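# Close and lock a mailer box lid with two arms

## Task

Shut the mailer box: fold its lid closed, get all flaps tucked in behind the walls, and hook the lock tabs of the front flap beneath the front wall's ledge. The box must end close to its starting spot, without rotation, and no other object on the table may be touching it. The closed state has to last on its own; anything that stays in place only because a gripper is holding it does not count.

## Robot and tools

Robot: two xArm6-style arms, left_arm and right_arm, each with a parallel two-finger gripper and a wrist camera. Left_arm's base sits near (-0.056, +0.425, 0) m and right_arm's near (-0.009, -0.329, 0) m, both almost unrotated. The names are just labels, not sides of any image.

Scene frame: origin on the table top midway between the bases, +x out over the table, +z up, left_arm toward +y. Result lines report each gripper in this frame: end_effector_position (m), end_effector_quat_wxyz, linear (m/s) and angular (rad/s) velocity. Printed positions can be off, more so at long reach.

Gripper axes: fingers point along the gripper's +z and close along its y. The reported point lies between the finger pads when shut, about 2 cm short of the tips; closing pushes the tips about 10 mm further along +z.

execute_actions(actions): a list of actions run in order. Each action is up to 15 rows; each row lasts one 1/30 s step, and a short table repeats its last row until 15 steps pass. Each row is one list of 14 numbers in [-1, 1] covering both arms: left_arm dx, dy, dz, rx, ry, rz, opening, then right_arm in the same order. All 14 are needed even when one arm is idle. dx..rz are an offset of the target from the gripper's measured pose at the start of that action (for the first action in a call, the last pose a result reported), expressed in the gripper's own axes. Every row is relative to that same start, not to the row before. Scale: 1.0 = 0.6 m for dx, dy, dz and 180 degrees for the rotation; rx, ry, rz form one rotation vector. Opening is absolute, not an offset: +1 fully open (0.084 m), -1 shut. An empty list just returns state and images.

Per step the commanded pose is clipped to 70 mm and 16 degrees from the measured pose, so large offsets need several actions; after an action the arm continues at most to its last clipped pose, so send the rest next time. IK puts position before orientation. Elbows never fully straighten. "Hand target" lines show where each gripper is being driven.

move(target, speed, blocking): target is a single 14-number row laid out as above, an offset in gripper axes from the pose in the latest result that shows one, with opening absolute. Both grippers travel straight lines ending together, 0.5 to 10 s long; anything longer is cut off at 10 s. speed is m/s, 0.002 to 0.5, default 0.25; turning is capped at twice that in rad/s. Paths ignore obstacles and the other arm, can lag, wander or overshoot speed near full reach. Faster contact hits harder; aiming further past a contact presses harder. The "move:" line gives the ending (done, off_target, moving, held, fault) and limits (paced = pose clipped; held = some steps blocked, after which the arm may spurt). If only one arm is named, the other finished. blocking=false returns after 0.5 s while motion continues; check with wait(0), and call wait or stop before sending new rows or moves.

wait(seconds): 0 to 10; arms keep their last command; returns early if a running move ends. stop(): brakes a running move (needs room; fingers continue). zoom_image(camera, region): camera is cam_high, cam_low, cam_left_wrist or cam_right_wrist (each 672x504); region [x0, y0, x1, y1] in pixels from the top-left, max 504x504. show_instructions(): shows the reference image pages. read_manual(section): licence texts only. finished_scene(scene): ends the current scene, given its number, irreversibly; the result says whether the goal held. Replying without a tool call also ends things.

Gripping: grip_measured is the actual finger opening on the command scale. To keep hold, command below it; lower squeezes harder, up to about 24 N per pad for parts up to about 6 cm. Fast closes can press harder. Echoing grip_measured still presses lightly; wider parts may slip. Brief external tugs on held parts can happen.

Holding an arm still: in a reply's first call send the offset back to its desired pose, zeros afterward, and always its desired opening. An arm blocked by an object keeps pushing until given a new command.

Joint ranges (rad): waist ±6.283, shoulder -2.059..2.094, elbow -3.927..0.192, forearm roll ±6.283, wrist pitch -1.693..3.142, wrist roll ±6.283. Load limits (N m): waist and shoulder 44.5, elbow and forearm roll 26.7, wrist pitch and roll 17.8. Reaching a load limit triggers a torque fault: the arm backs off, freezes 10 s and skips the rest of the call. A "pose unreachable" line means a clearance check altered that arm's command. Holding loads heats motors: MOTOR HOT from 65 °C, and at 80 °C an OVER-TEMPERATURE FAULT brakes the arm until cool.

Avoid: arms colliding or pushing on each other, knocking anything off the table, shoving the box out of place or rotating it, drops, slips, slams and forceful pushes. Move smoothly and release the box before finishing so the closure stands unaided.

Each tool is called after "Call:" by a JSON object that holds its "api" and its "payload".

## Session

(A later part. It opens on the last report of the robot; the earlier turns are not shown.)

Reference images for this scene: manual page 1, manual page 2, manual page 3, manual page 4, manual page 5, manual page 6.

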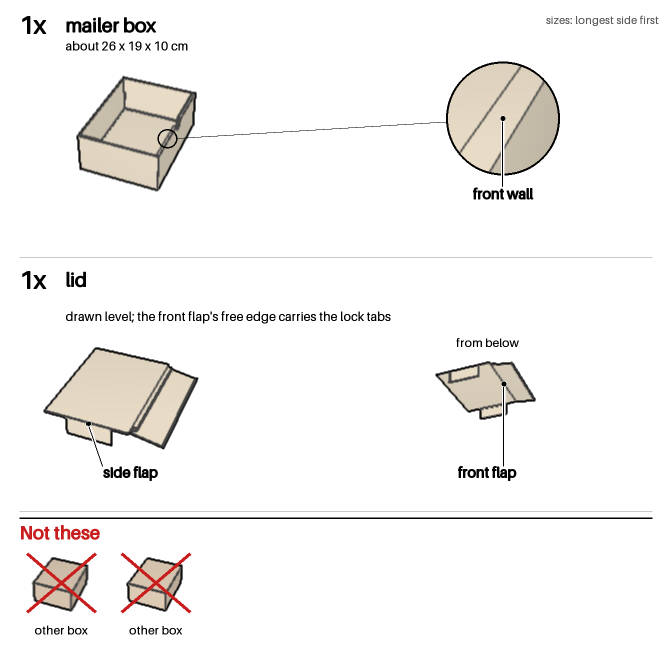

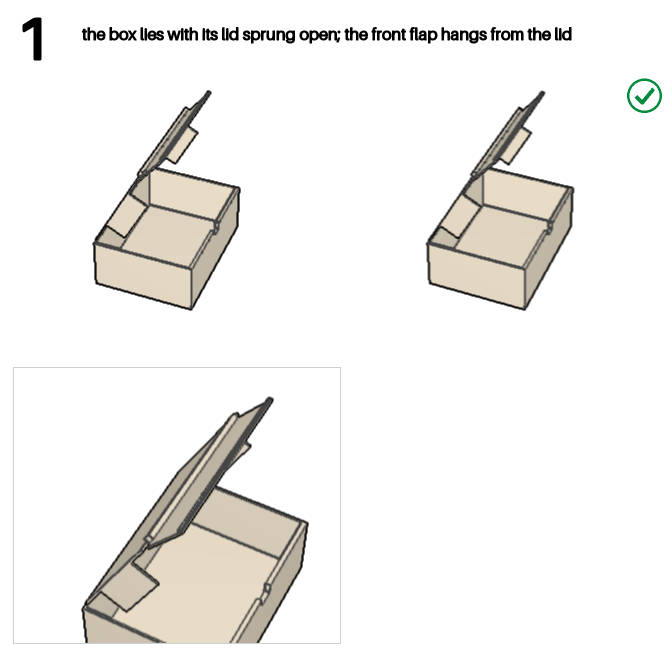

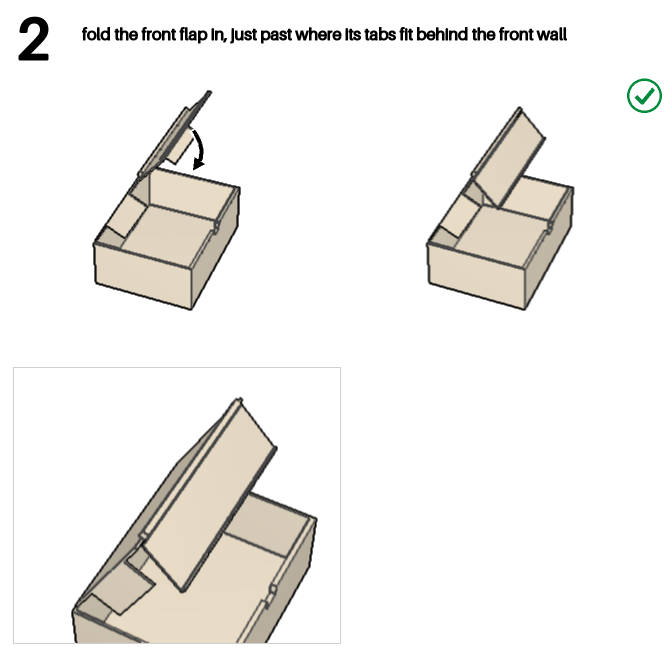

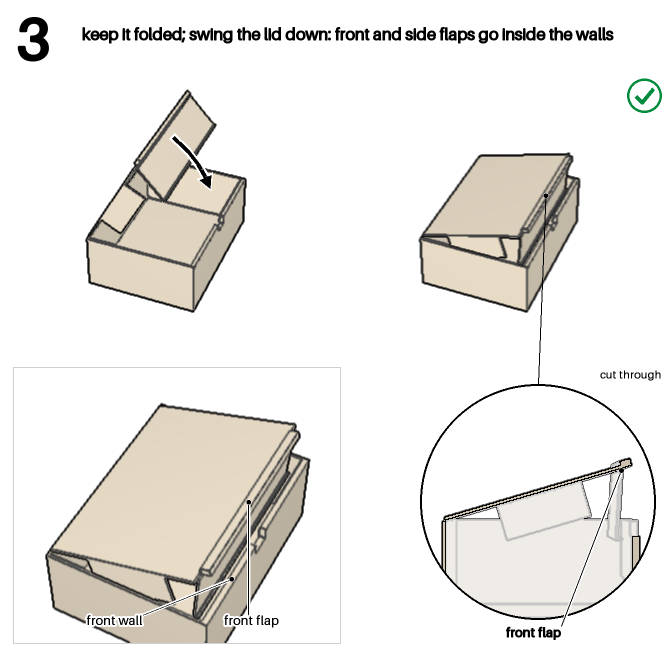

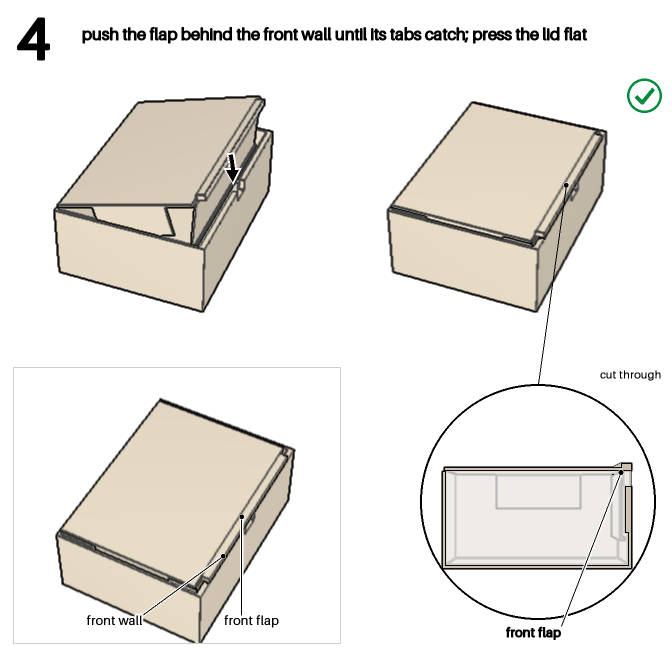

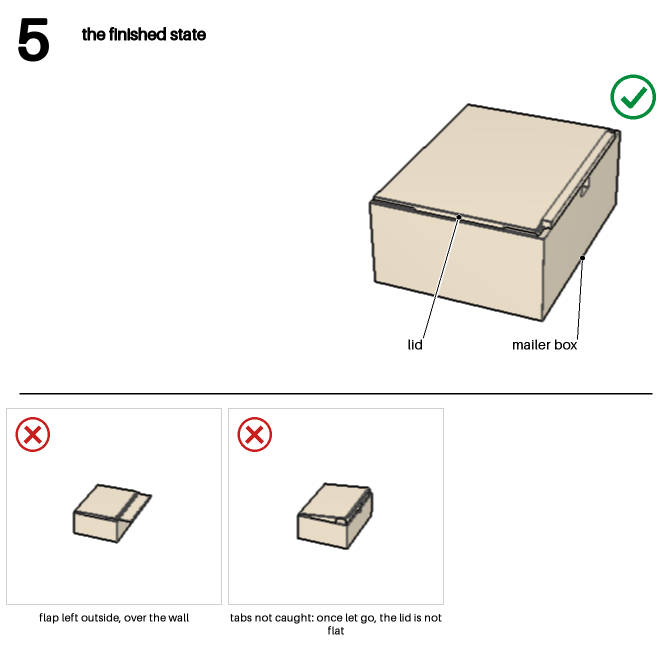

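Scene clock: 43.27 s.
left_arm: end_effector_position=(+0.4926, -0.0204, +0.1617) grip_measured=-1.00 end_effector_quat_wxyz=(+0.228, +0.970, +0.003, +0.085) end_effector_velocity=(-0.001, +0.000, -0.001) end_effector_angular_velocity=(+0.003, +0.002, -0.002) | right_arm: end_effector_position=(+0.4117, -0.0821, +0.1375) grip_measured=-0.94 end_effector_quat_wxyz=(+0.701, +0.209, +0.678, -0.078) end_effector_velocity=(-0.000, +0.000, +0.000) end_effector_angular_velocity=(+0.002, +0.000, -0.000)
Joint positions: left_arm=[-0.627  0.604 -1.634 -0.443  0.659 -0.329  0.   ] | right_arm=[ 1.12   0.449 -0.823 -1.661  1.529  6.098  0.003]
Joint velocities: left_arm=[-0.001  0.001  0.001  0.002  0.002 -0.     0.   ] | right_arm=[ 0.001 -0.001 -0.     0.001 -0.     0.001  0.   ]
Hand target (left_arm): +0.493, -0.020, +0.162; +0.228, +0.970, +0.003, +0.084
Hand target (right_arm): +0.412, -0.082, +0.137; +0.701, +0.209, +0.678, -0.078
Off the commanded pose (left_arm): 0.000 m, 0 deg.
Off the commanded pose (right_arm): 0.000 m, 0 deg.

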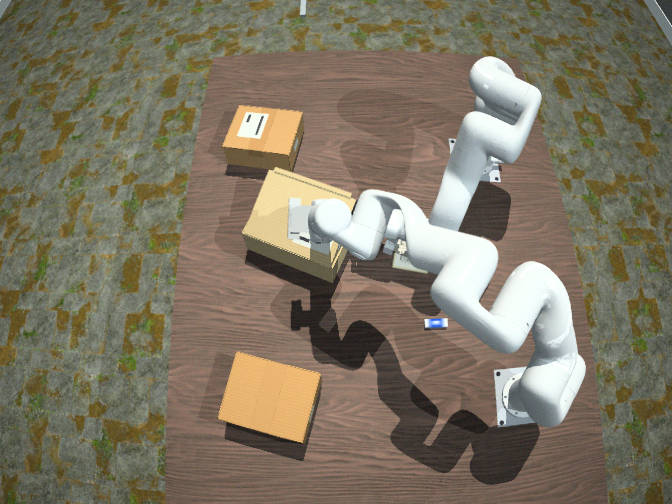

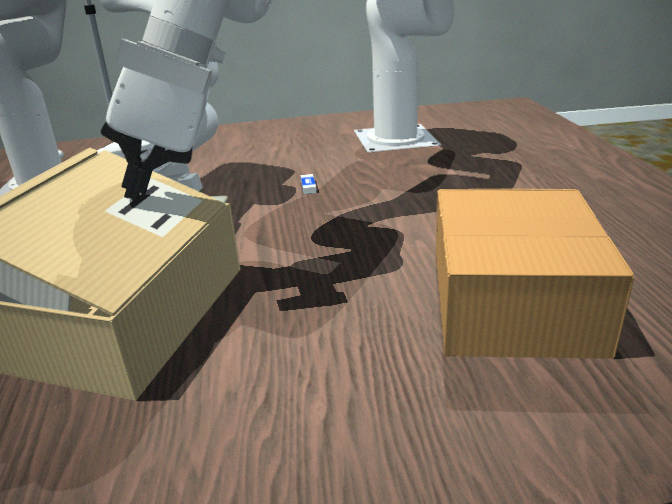

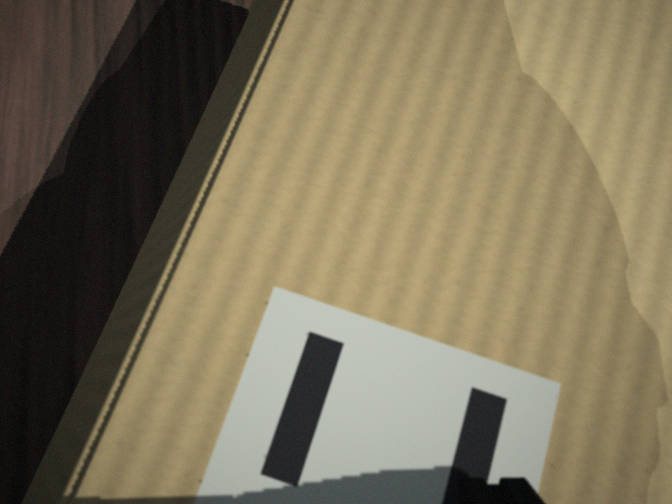

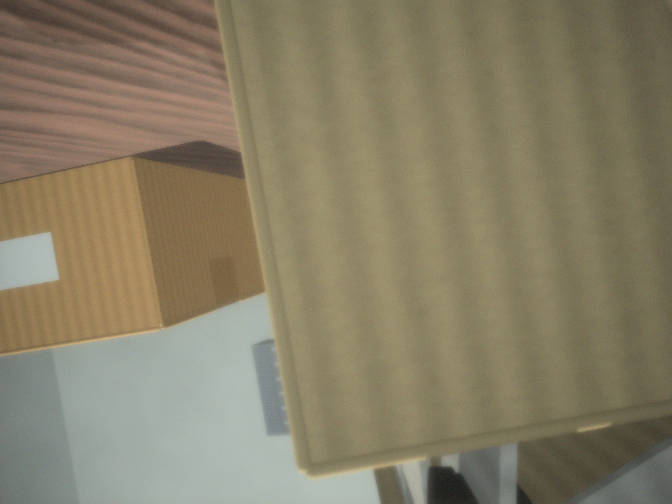

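Call:
{"api": "execute_actions", "payload": {"actions": [[[-0.0001,0,0.0002,0,0,0,-1,0.0004,-0.0002,0,0,0,0,-1],[-0.0002,-0.0001,0.0008,0,0,0,-1,0.0014,-0.0007,0,0,0,0,-1],[-0.0005,-0.0003,0.0018,0,0,0,-1,0.003,-0.0014,0,0,0,0,-1],[-0.0009,-0.0005,0.003,0,0,0,-1,0.0052,-0.0025,0,0,0,0,-1],[-0.0014,-0.0008,0.0045,0,0,0,-1,0.0077,-0.0036,0,0,0,0,-1],[-0.0019,-0.0011,0.0061,0,0,0,-1,0.0104,-0.0049,0,0,0,0,-1],[-0.0023,-0.0013,0.0076,0,0,0,-1,0.013,-0.0065,0,0,0,-0.002,-1],[-0.0028,-0.0016,0.0091,0,0,0,-1,0.0155,-0.0086,0,0,0,-0.0078,-1],[-0.0032,-0.0018,0.0103,0,0,0,-1,0.0177,-0.0109,0,0,0,-0.0167,-1],[-0.0035,-0.002,0.0113,0,0,0,-1,0.0193,-0.0132,0,0,0,-0.0275,-1],[-0.0036,-0.0021,0.0119,0,0,0,-1,0.0203,-0.0155,0,0,0,-0.0392,-1],[-0.0037,-0.0021,0.0121,0,0,0,-1,0.0207,-0.0173,0,0,0,-0.05,-1],[-0.0037,-0.0021,0.0121,0,0,0,-1,0.0207,-0.0186,0,0,0,-0.0589,-1],[-0.0037,-0.0021,0.0121,0,0,0,-1,0.0207,-0.0195,0,0,0,-0.0647,-1],[-0.0037,-0.0021,0.0121,0,0,0,-1,0.0207,-0.0198,0,0,0,-0.0667,-1]]]}}

Call:
{"api": "wait", "payload": {"seconds": 0.3}}

Scene clock: 45.93 s.
left_arm: end_effector_position=(+0.4919, -0.0224, +0.1549) grip_measured=-1.00 end_effector_quat_wxyz=(+0.228, +0.970, +0.003, +0.085) end_effector_velocity=(-0.001, -0.001, -0.006) end_effector_angular_velocity=(+0.002, +0.002, +0.001) | right_arm: end_effector_position=(+0.4086, -0.0891, +0.1238) grip_measured=-0.94 end_effector_quat_wxyz=(+0.694, +0.162, +0.690, -0.126) end_effector_velocity=(-0.010, -0.022, -0.015) end_effector_angular_velocity=(-0.698, +0.292, +0.008)
Joint positions: left_arm=[-0.632  0.615 -1.631 -0.448  0.644 -0.325  0.   ] | right_arm=[ 1.119  0.478 -0.812 -1.664  1.534  6.002  0.003]
Joint velocities: left_arm=[-0.002  0.008  0.003 -0.003 -0.009  0.002  0.   ] | right_arm=[-0.004  0.01   0.065 -0.014  0.013 -0.681 -0.   ]
Hand target (left_arm): +0.492, -0.023, +0.154; +0.228, +0.970, +0.003, +0.085
Hand target (right_arm): +0.408, -0.091, +0.123; +0.690, +0.137, +0.695, -0.150
Off the commanded pose (left_arm): 0.001 m, 0 deg.
Off the commanded pose (right_arm): 0.002 m, 4 deg.

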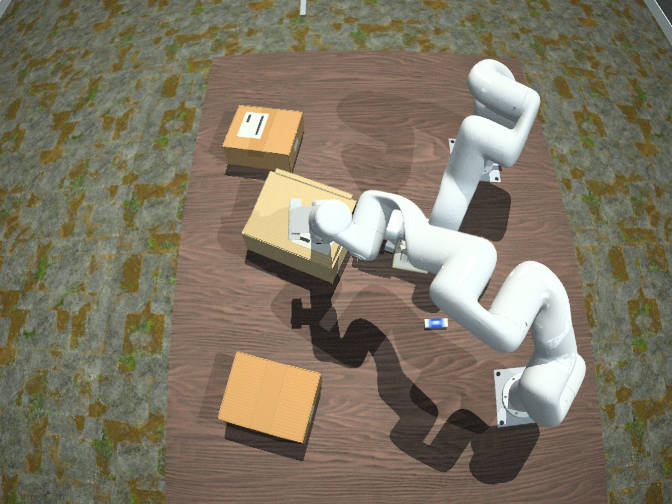

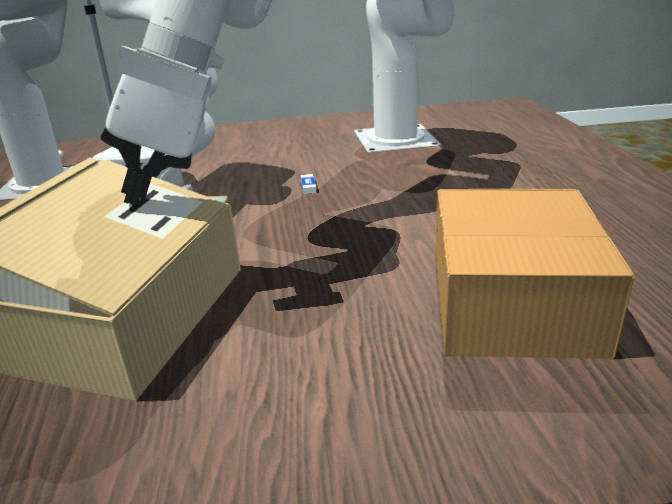

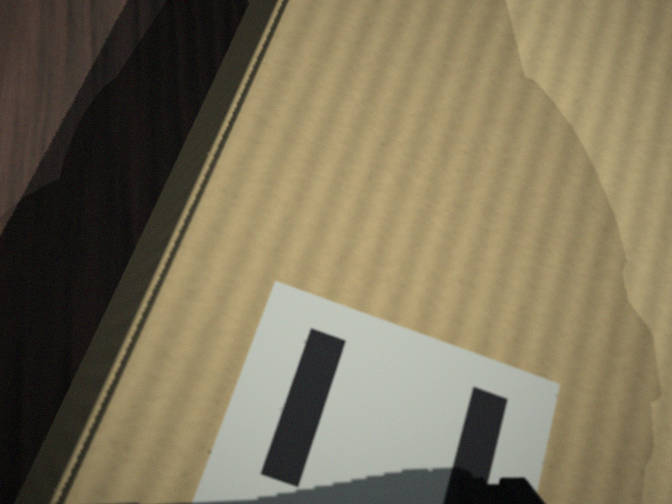

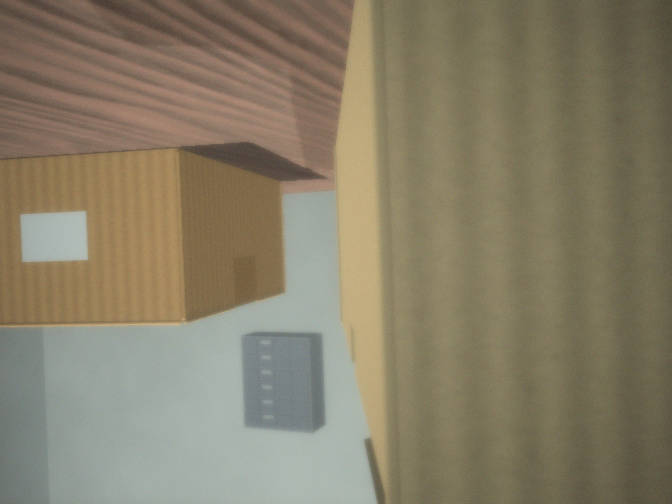

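Scene clock: 46.23 s.
left_arm: end_effector_position=(+0.4919, -0.0225, +0.1547) grip_measured=-1.00 end_effector_quat_wxyz=(+0.228, +0.970, +0.003, +0.085) end_effector_velocity=(-0.000, -0.001, +0.000) end_effector_angular_velocity=(-0.001, -0.001, -0.001) | right_arm: end_effector_position=(+0.4080, -0.0907, +0.1231) grip_measured=-0.94 end_effector_quat_wxyz=(+0.690, +0.138, +0.695, -0.149) end_effector_velocity=(-0.000, -0.000, -0.000) end_effector_angular_velocity=(-0.013, +0.005, -0.001)
Joint positions: left_arm=[-0.632  0.615 -1.631 -0.448  0.644 -0.325  0.   ] | right_arm=[ 1.118  0.478 -0.808 -1.665  1.534  5.938  0.003]
Joint velocities: left_arm=[-0.001 -0.    -0.001 -0.    -0.     0.     0.   ] | right_arm=[-0.     0.     0.     0.001  0.    -0.013 -0.   ]
Hand target (left_arm): +0.492, -0.023, +0.154; +0.228, +0.970, +0.003, +0.085
Hand target (right_arm): +0.408, -0.091, +0.123; +0.690, +0.137, +0.695, -0.150
Off the commanded pose (left_arm): 0.000 m, 0 deg.
Off the commanded pose (right_arm): 0.000 m, 0 deg.
wait: 0.30 s; no rest

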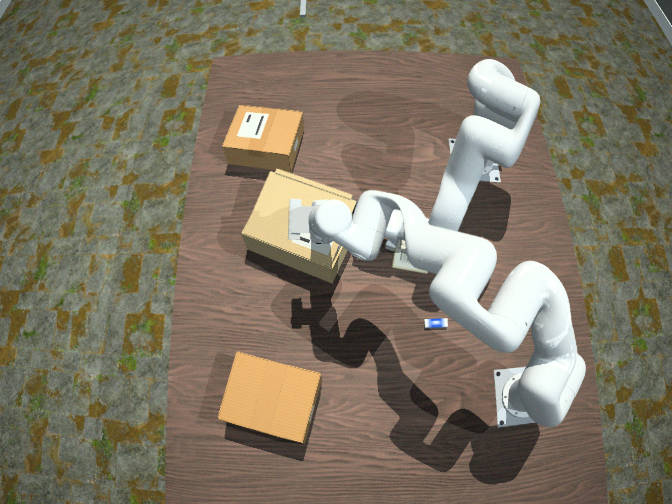

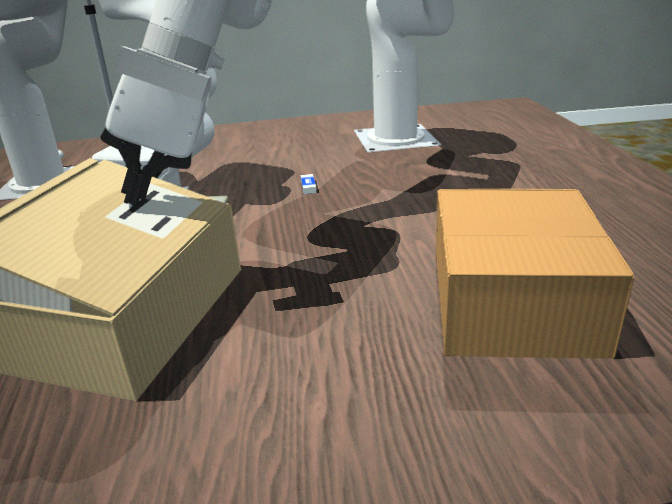

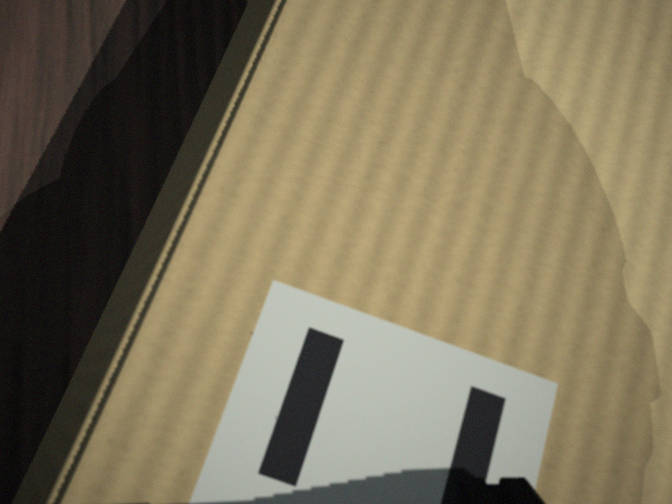

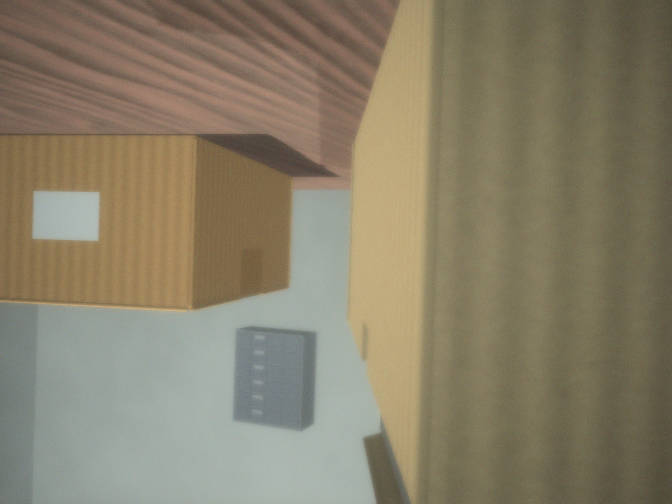

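Call:
{"api": "execute_actions", "payload": {"actions": [[[0,0,0,0,0,0,-1,0,-0.0005,0,0,0,0,-0.88],[0,0,0,0,0,0,-1,0,-0.0012,0,0,0,0,-0.8],[0,0,0,0,0,0,-1,0,-0.002,0,0,0,0,-0.74],[0,0,0,0,0,0,-1,0,-0.0025,0,0,0,0,-0.71],[0,0,0,0,0,0,-1,0,-0.0025,-0.002,0,0,0,-0.71],[0,0,0,0,0,0,-1,0,-0.0025,-0.0079,0,0,0,-0.71],[0,0,0,0,0,0,-1,0,-0.0025,-0.0173,0,0,0,-0.71],[0,0,0,0,0,0,-1,0,-0.0025,-0.0292,0,0,0,-0.71],[0,0,0,0,0,0,-1,0,-0.0025,-0.0429,0,0,0,-0.71],[0,0,0,0,0,0,-1,0,-0.0025,-0.0571,0,0,0,-0.71],[0,0,0,0,0,0,-1,0,-0.0025,-0.0708,0,0,0,-0.71],[0,0,0,0,0,0,-1,0,-0.0025,-0.0827,0,0,0,-0.71],[0,0,0,0,0,0,-1,0,-0.0025,-0.0921,0,0,0,-0.71],[0,0,0,0,0,0,-1,0,-0.0025,-0.098,0,0,0,-0.71],[0,0,0,0,0,0,-1,0,-0.0025,-0.1,0,0,0,-0.71]]]}}

Call:
{"api": "move", "payload": {"target": [-0.0104, -0.0157, 0.0441, 0, 0, 0, -1, 0, 0, -0.04, 0, 0, 0, -0.71], "speed": 0.045}}

Scene clock: 47.33 s.
left_arm: end_effector_position=(+0.4917, -0.0225, +0.1543) grip_measured=-1.00 end_effector_quat_wxyz=(+0.228, +0.970, +0.003, +0.084) end_effector_velocity=(+0.002, -0.000, +0.003) end_effector_angular_velocity=(-0.004, -0.005, +0.003) | right_arm: end_effector_position=(+0.3674, -0.0739, +0.1226) grip_measured=-0.73 end_effector_quat_wxyz=(+0.690, +0.137, +0.696, -0.148) end_effector_velocity=(-0.166, +0.075, -0.002) end_effector_angular_velocity=(-0.001, +0.007, +0.015)
Joint positions: left_arm=[-0.632  0.615 -1.63  -0.448  0.644 -0.325  0.   ] | right_arm=[ 1.239  0.472 -0.796 -1.554  1.571  5.942  0.012]
Joint velocities: left_arm=[ 0.001 -0.002 -0.003 -0.    -0.002 -0.001  0.   ] | right_arm=[ 0.505  0.003 -0.007  0.466  0.15  -0.005  0.   ]
Hand target (left_arm): +0.492, -0.022, +0.155; +0.228, +0.970, +0.003, +0.085
Hand target (right_arm): +0.354, -0.069, +0.123; +0.690, +0.137, +0.695, -0.149
Off the commanded pose (left_arm): 0.000 m, 0 deg.
Off the commanded pose (right_arm): 0.016 m, 0 deg.

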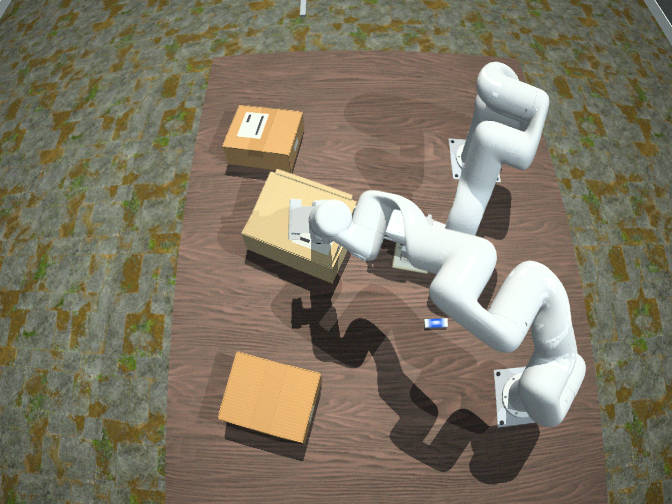

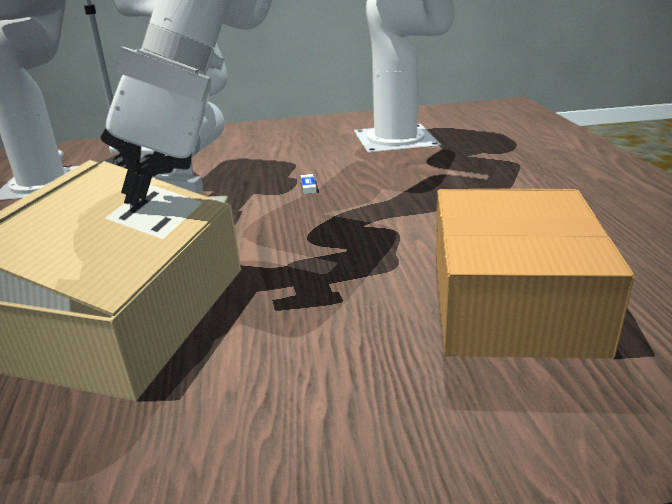

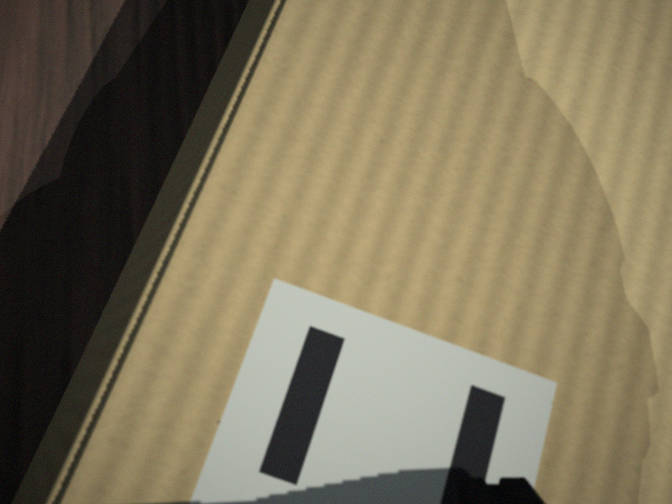

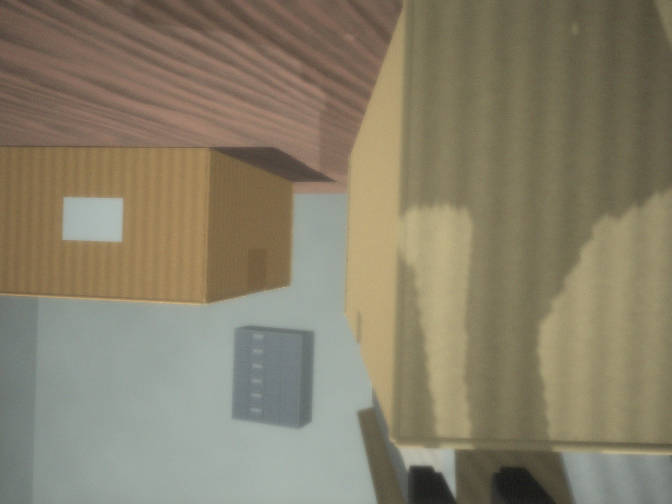

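Scene clock: 48.27 s.
left_arm: end_effector_position=(+0.4908, -0.0263, +0.1275) grip_measured=-1.00 end_effector_quat_wxyz=(+0.229, +0.970, +0.003, +0.086) end_effector_velocity=(-0.001, +0.000, -0.003) end_effector_angular_velocity=(+0.001, +0.003, -0.000) | right_arm: end_effector_position=(+0.3456, -0.0644, +0.1228) grip_measured=-0.73 end_effector_quat_wxyz=(+0.690, +0.137, +0.695, -0.148) end_effector_velocity=(-0.001, +0.000, -0.000) end_effector_angular_velocity=(-0.000, +0.000, -0.001)
Joint positions: left_arm=[-0.643  0.657 -1.618 -0.478  0.589 -0.295  0.   ] | right_arm=[ 1.306  0.474 -0.8   -1.491  1.593  5.941  0.012]
Joint velocities: left_arm=[-0.     0.003  0.002 -0.002 -0.001  0.002  0.   ] | right_arm=[ 0.003  0.    -0.     0.004  0.001 -0.     0.   ]
Hand target (left_arm): +0.490, -0.026, +0.126; +0.228, +0.970, +0.003, +0.084
Hand target (right_arm): +0.345, -0.064, +0.123; +0.690, +0.137, +0.695, -0.148
Off the commanded pose (left_arm): 0.002 m, 0 deg.
Off the commanded pose (right_arm): 0.000 m, 0 deg.
move: done

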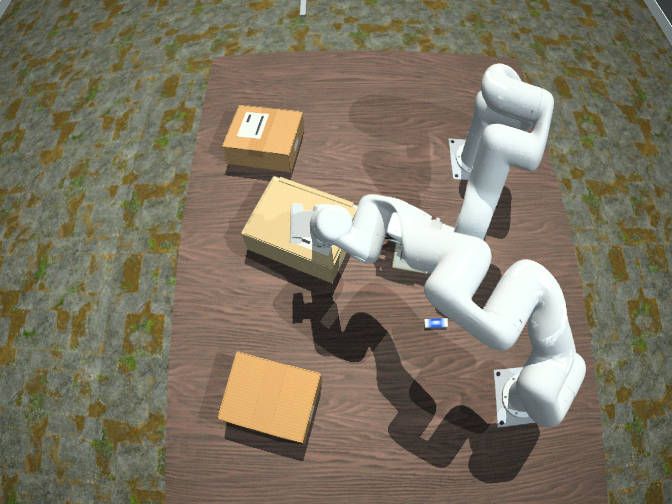

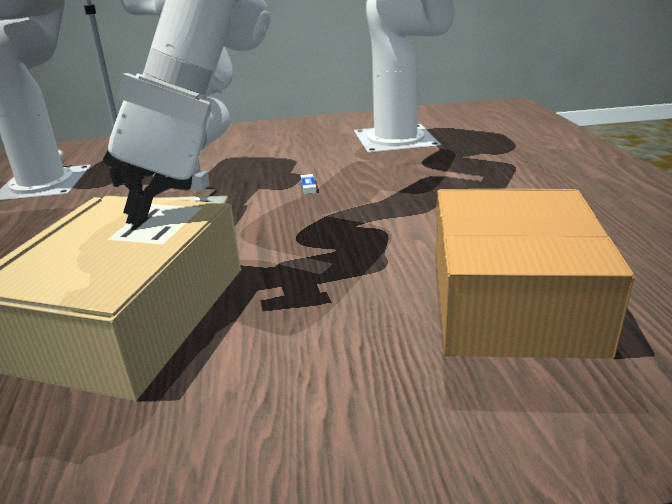

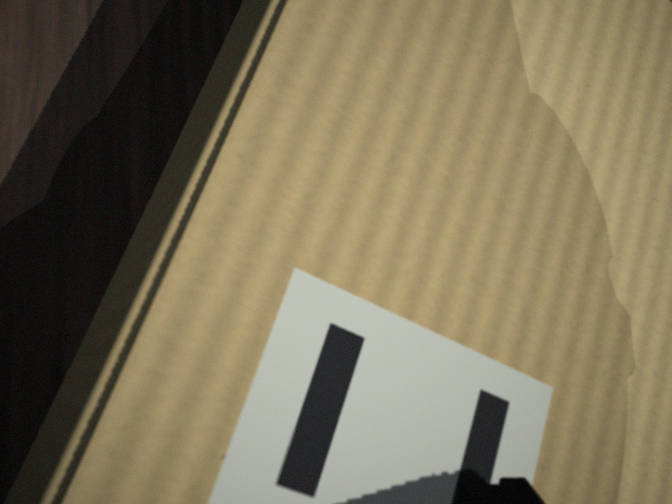

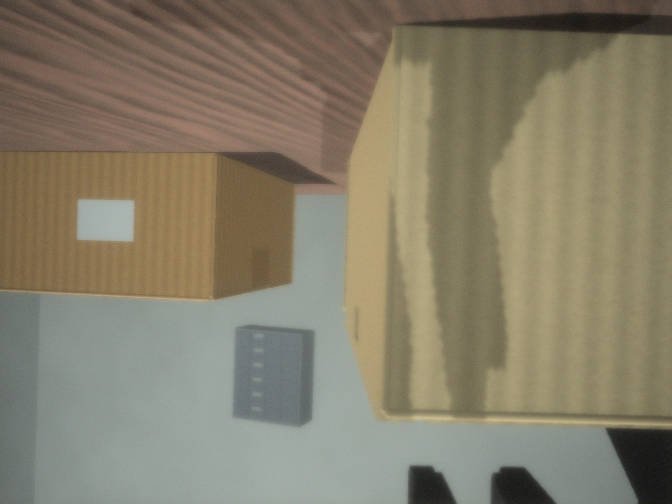

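Call:
{"api": "move", "payload": {"target": [0.0081, 0.0221, -0.0441, 0, 0, 0, -1, 0, 0, 0, 0, 0, 0, -0.71], "speed": 0.08}}

Scene clock: 49.20 s.
left_arm: end_effector_position=(+0.4906, -0.0262, +0.1569) grip_measured=-1.00 end_effector_quat_wxyz=(+0.229, +0.970, +0.003, +0.085) end_effector_velocity=(-0.002, +0.001, -0.005) end_effector_angular_velocity=(+0.007, +0.012, -0.001) | right_arm: end_effector_position=(+0.3456, -0.0644, +0.1228) grip_measured=-0.73 end_effector_quat_wxyz=(+0.690, +0.137, +0.695, -0.148) end_effector_velocity=(+0.000, -0.001, -0.000) end_effector_angular_velocity=(+0.002, +0.001, -0.003)
Joint positions: left_arm=[-0.638  0.615 -1.636 -0.443  0.645 -0.335  0.   ] | right_arm=[ 1.306  0.474 -0.8   -1.491  1.593  5.941  0.012]
Joint velocities: left_arm=[ 0.     0.003  0.003  0.001  0.007 -0.002  0.   ] | right_arm=[-0.001  0.    -0.001  0.002 -0.001  0.001 -0.   ]
Hand target (left_arm): +0.491, -0.026, +0.158; +0.229, +0.970, +0.003, +0.086
Hand target (right_arm): +0.346, -0.064, +0.123; +0.690, +0.137, +0.695, -0.148
Off the commanded pose (left_arm): 0.001 m, 0 deg.
Off the commanded pose (right_arm): 0.000 m, 0 deg.
move: done

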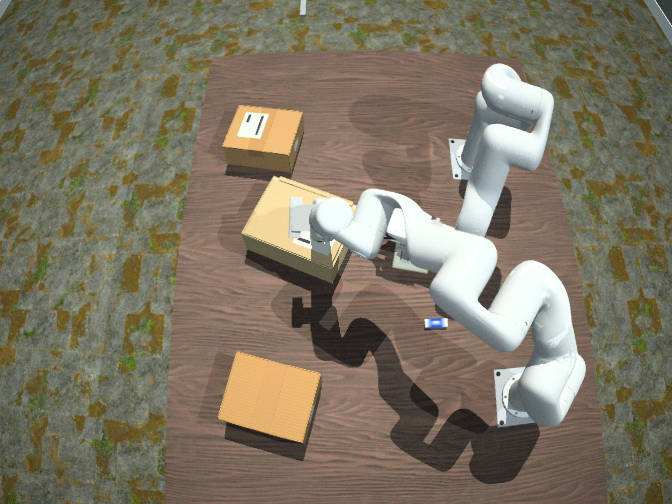

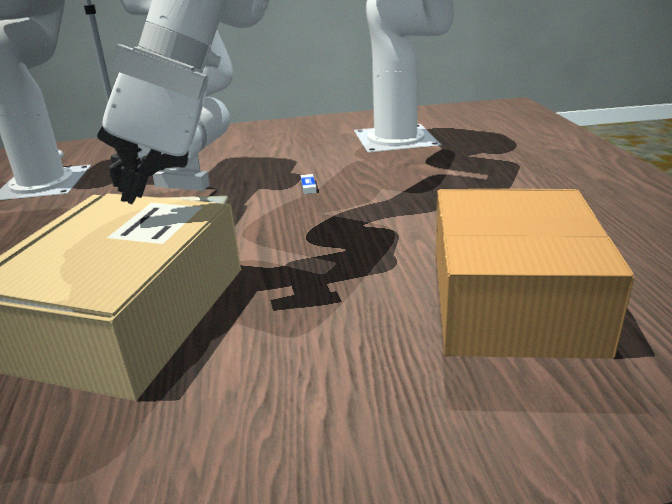

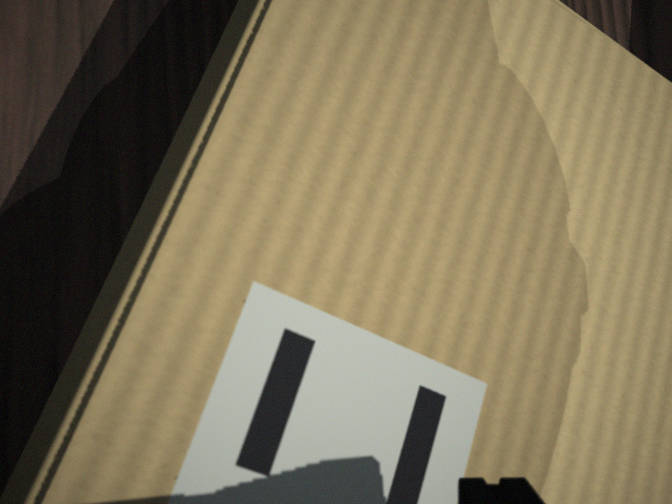

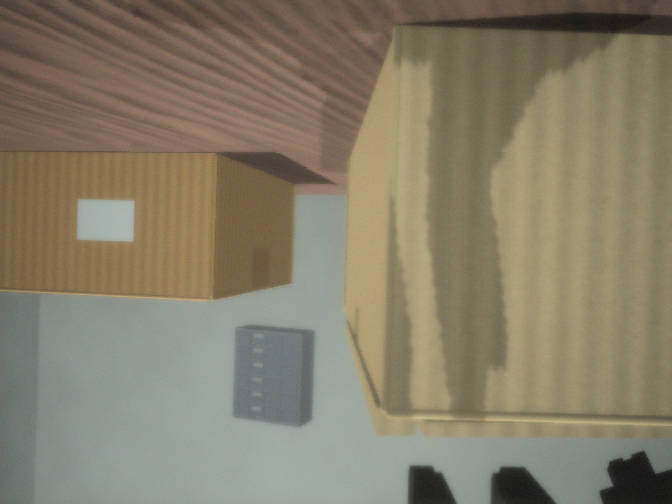

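Call:
{"api": "wait", "payload": {"seconds": 1.5}}

Scene clock: 50.83 s.
left_arm: end_effector_position=(+0.4907, -0.0263, +0.1576) grip_measured=-1.00 end_effector_quat_wxyz=(+0.229, +0.970, +0.003, +0.086) end_effector_velocity=(-0.000, -0.000, -0.000) end_effector_angular_velocity=(-0.001, +0.001, +0.000) | right_arm: end_effector_position=(+0.3456, -0.0644, +0.1228) grip_measured=-0.73 end_effector_quat_wxyz=(+0.690, +0.137, +0.695, -0.148) end_effector_velocity=(+0.000, +0.000, +0.000) end_effector_angular_velocity=(-0.000, -0.001, +0.000)
Joint positions: left_arm=[-0.638  0.615 -1.637 -0.443  0.645 -0.335  0.   ] | right_arm=[ 1.306  0.474 -0.8   -1.491  1.593  5.941  0.012]
Joint velocities: left_arm=[-0.     0.001  0.    -0.002 -0.     0.001  0.   ] | right_arm=[-0.     0.001 -0.    -0.001  0.001  0.    -0.   ]
Hand target (left_arm): +0.491, -0.026, +0.158; +0.229, +0.970, +0.003, +0.086
Hand target (right_arm): +0.346, -0.064, +0.123; +0.690, +0.137, +0.695, -0.148
Off the commanded pose (left_arm): 0.000 m, 0 deg.
Off the commanded pose (right_arm): 0.000 m, 0 deg.
wait: 1.50 s; at rest by 0.03 s

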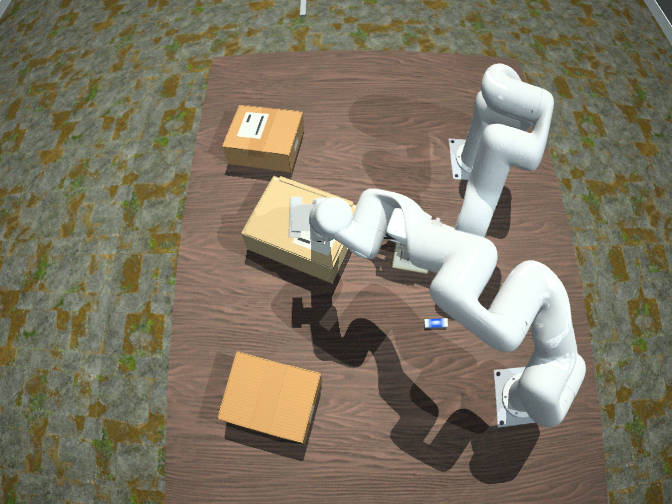

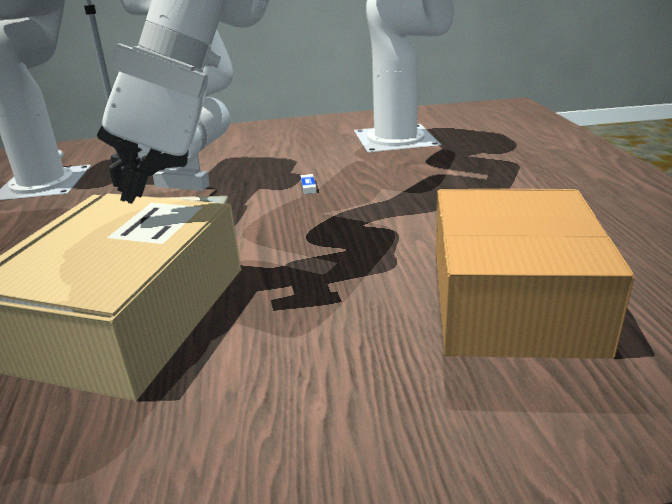

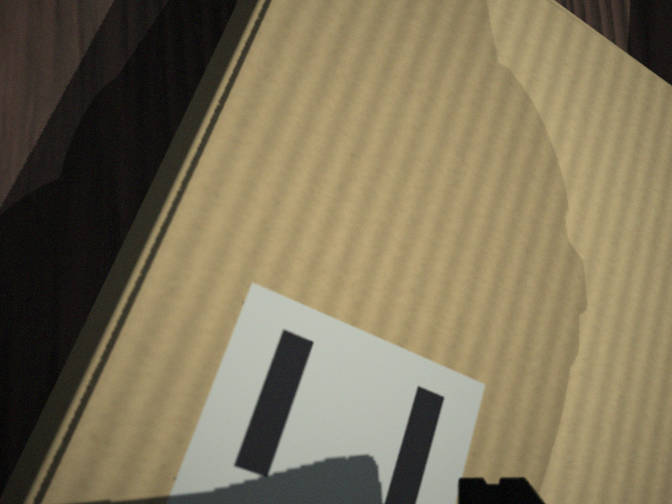

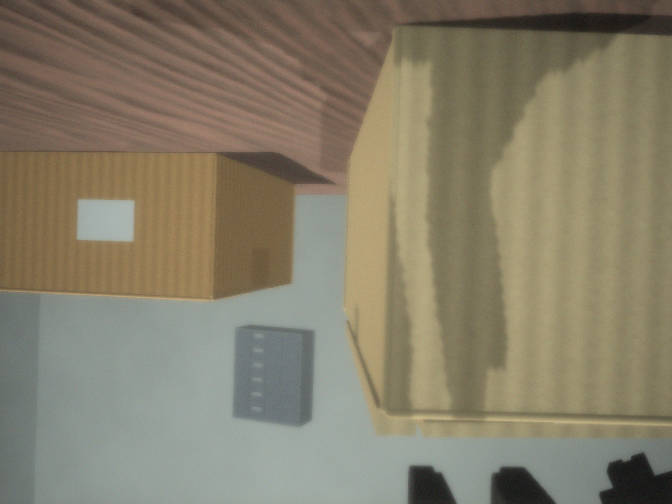

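The lid stays closed with the tabs caught and nothing touching the box.

Call:
{"api": "finished_scene", "payload": {"scene": 2}}

The scene is finished: the task was done.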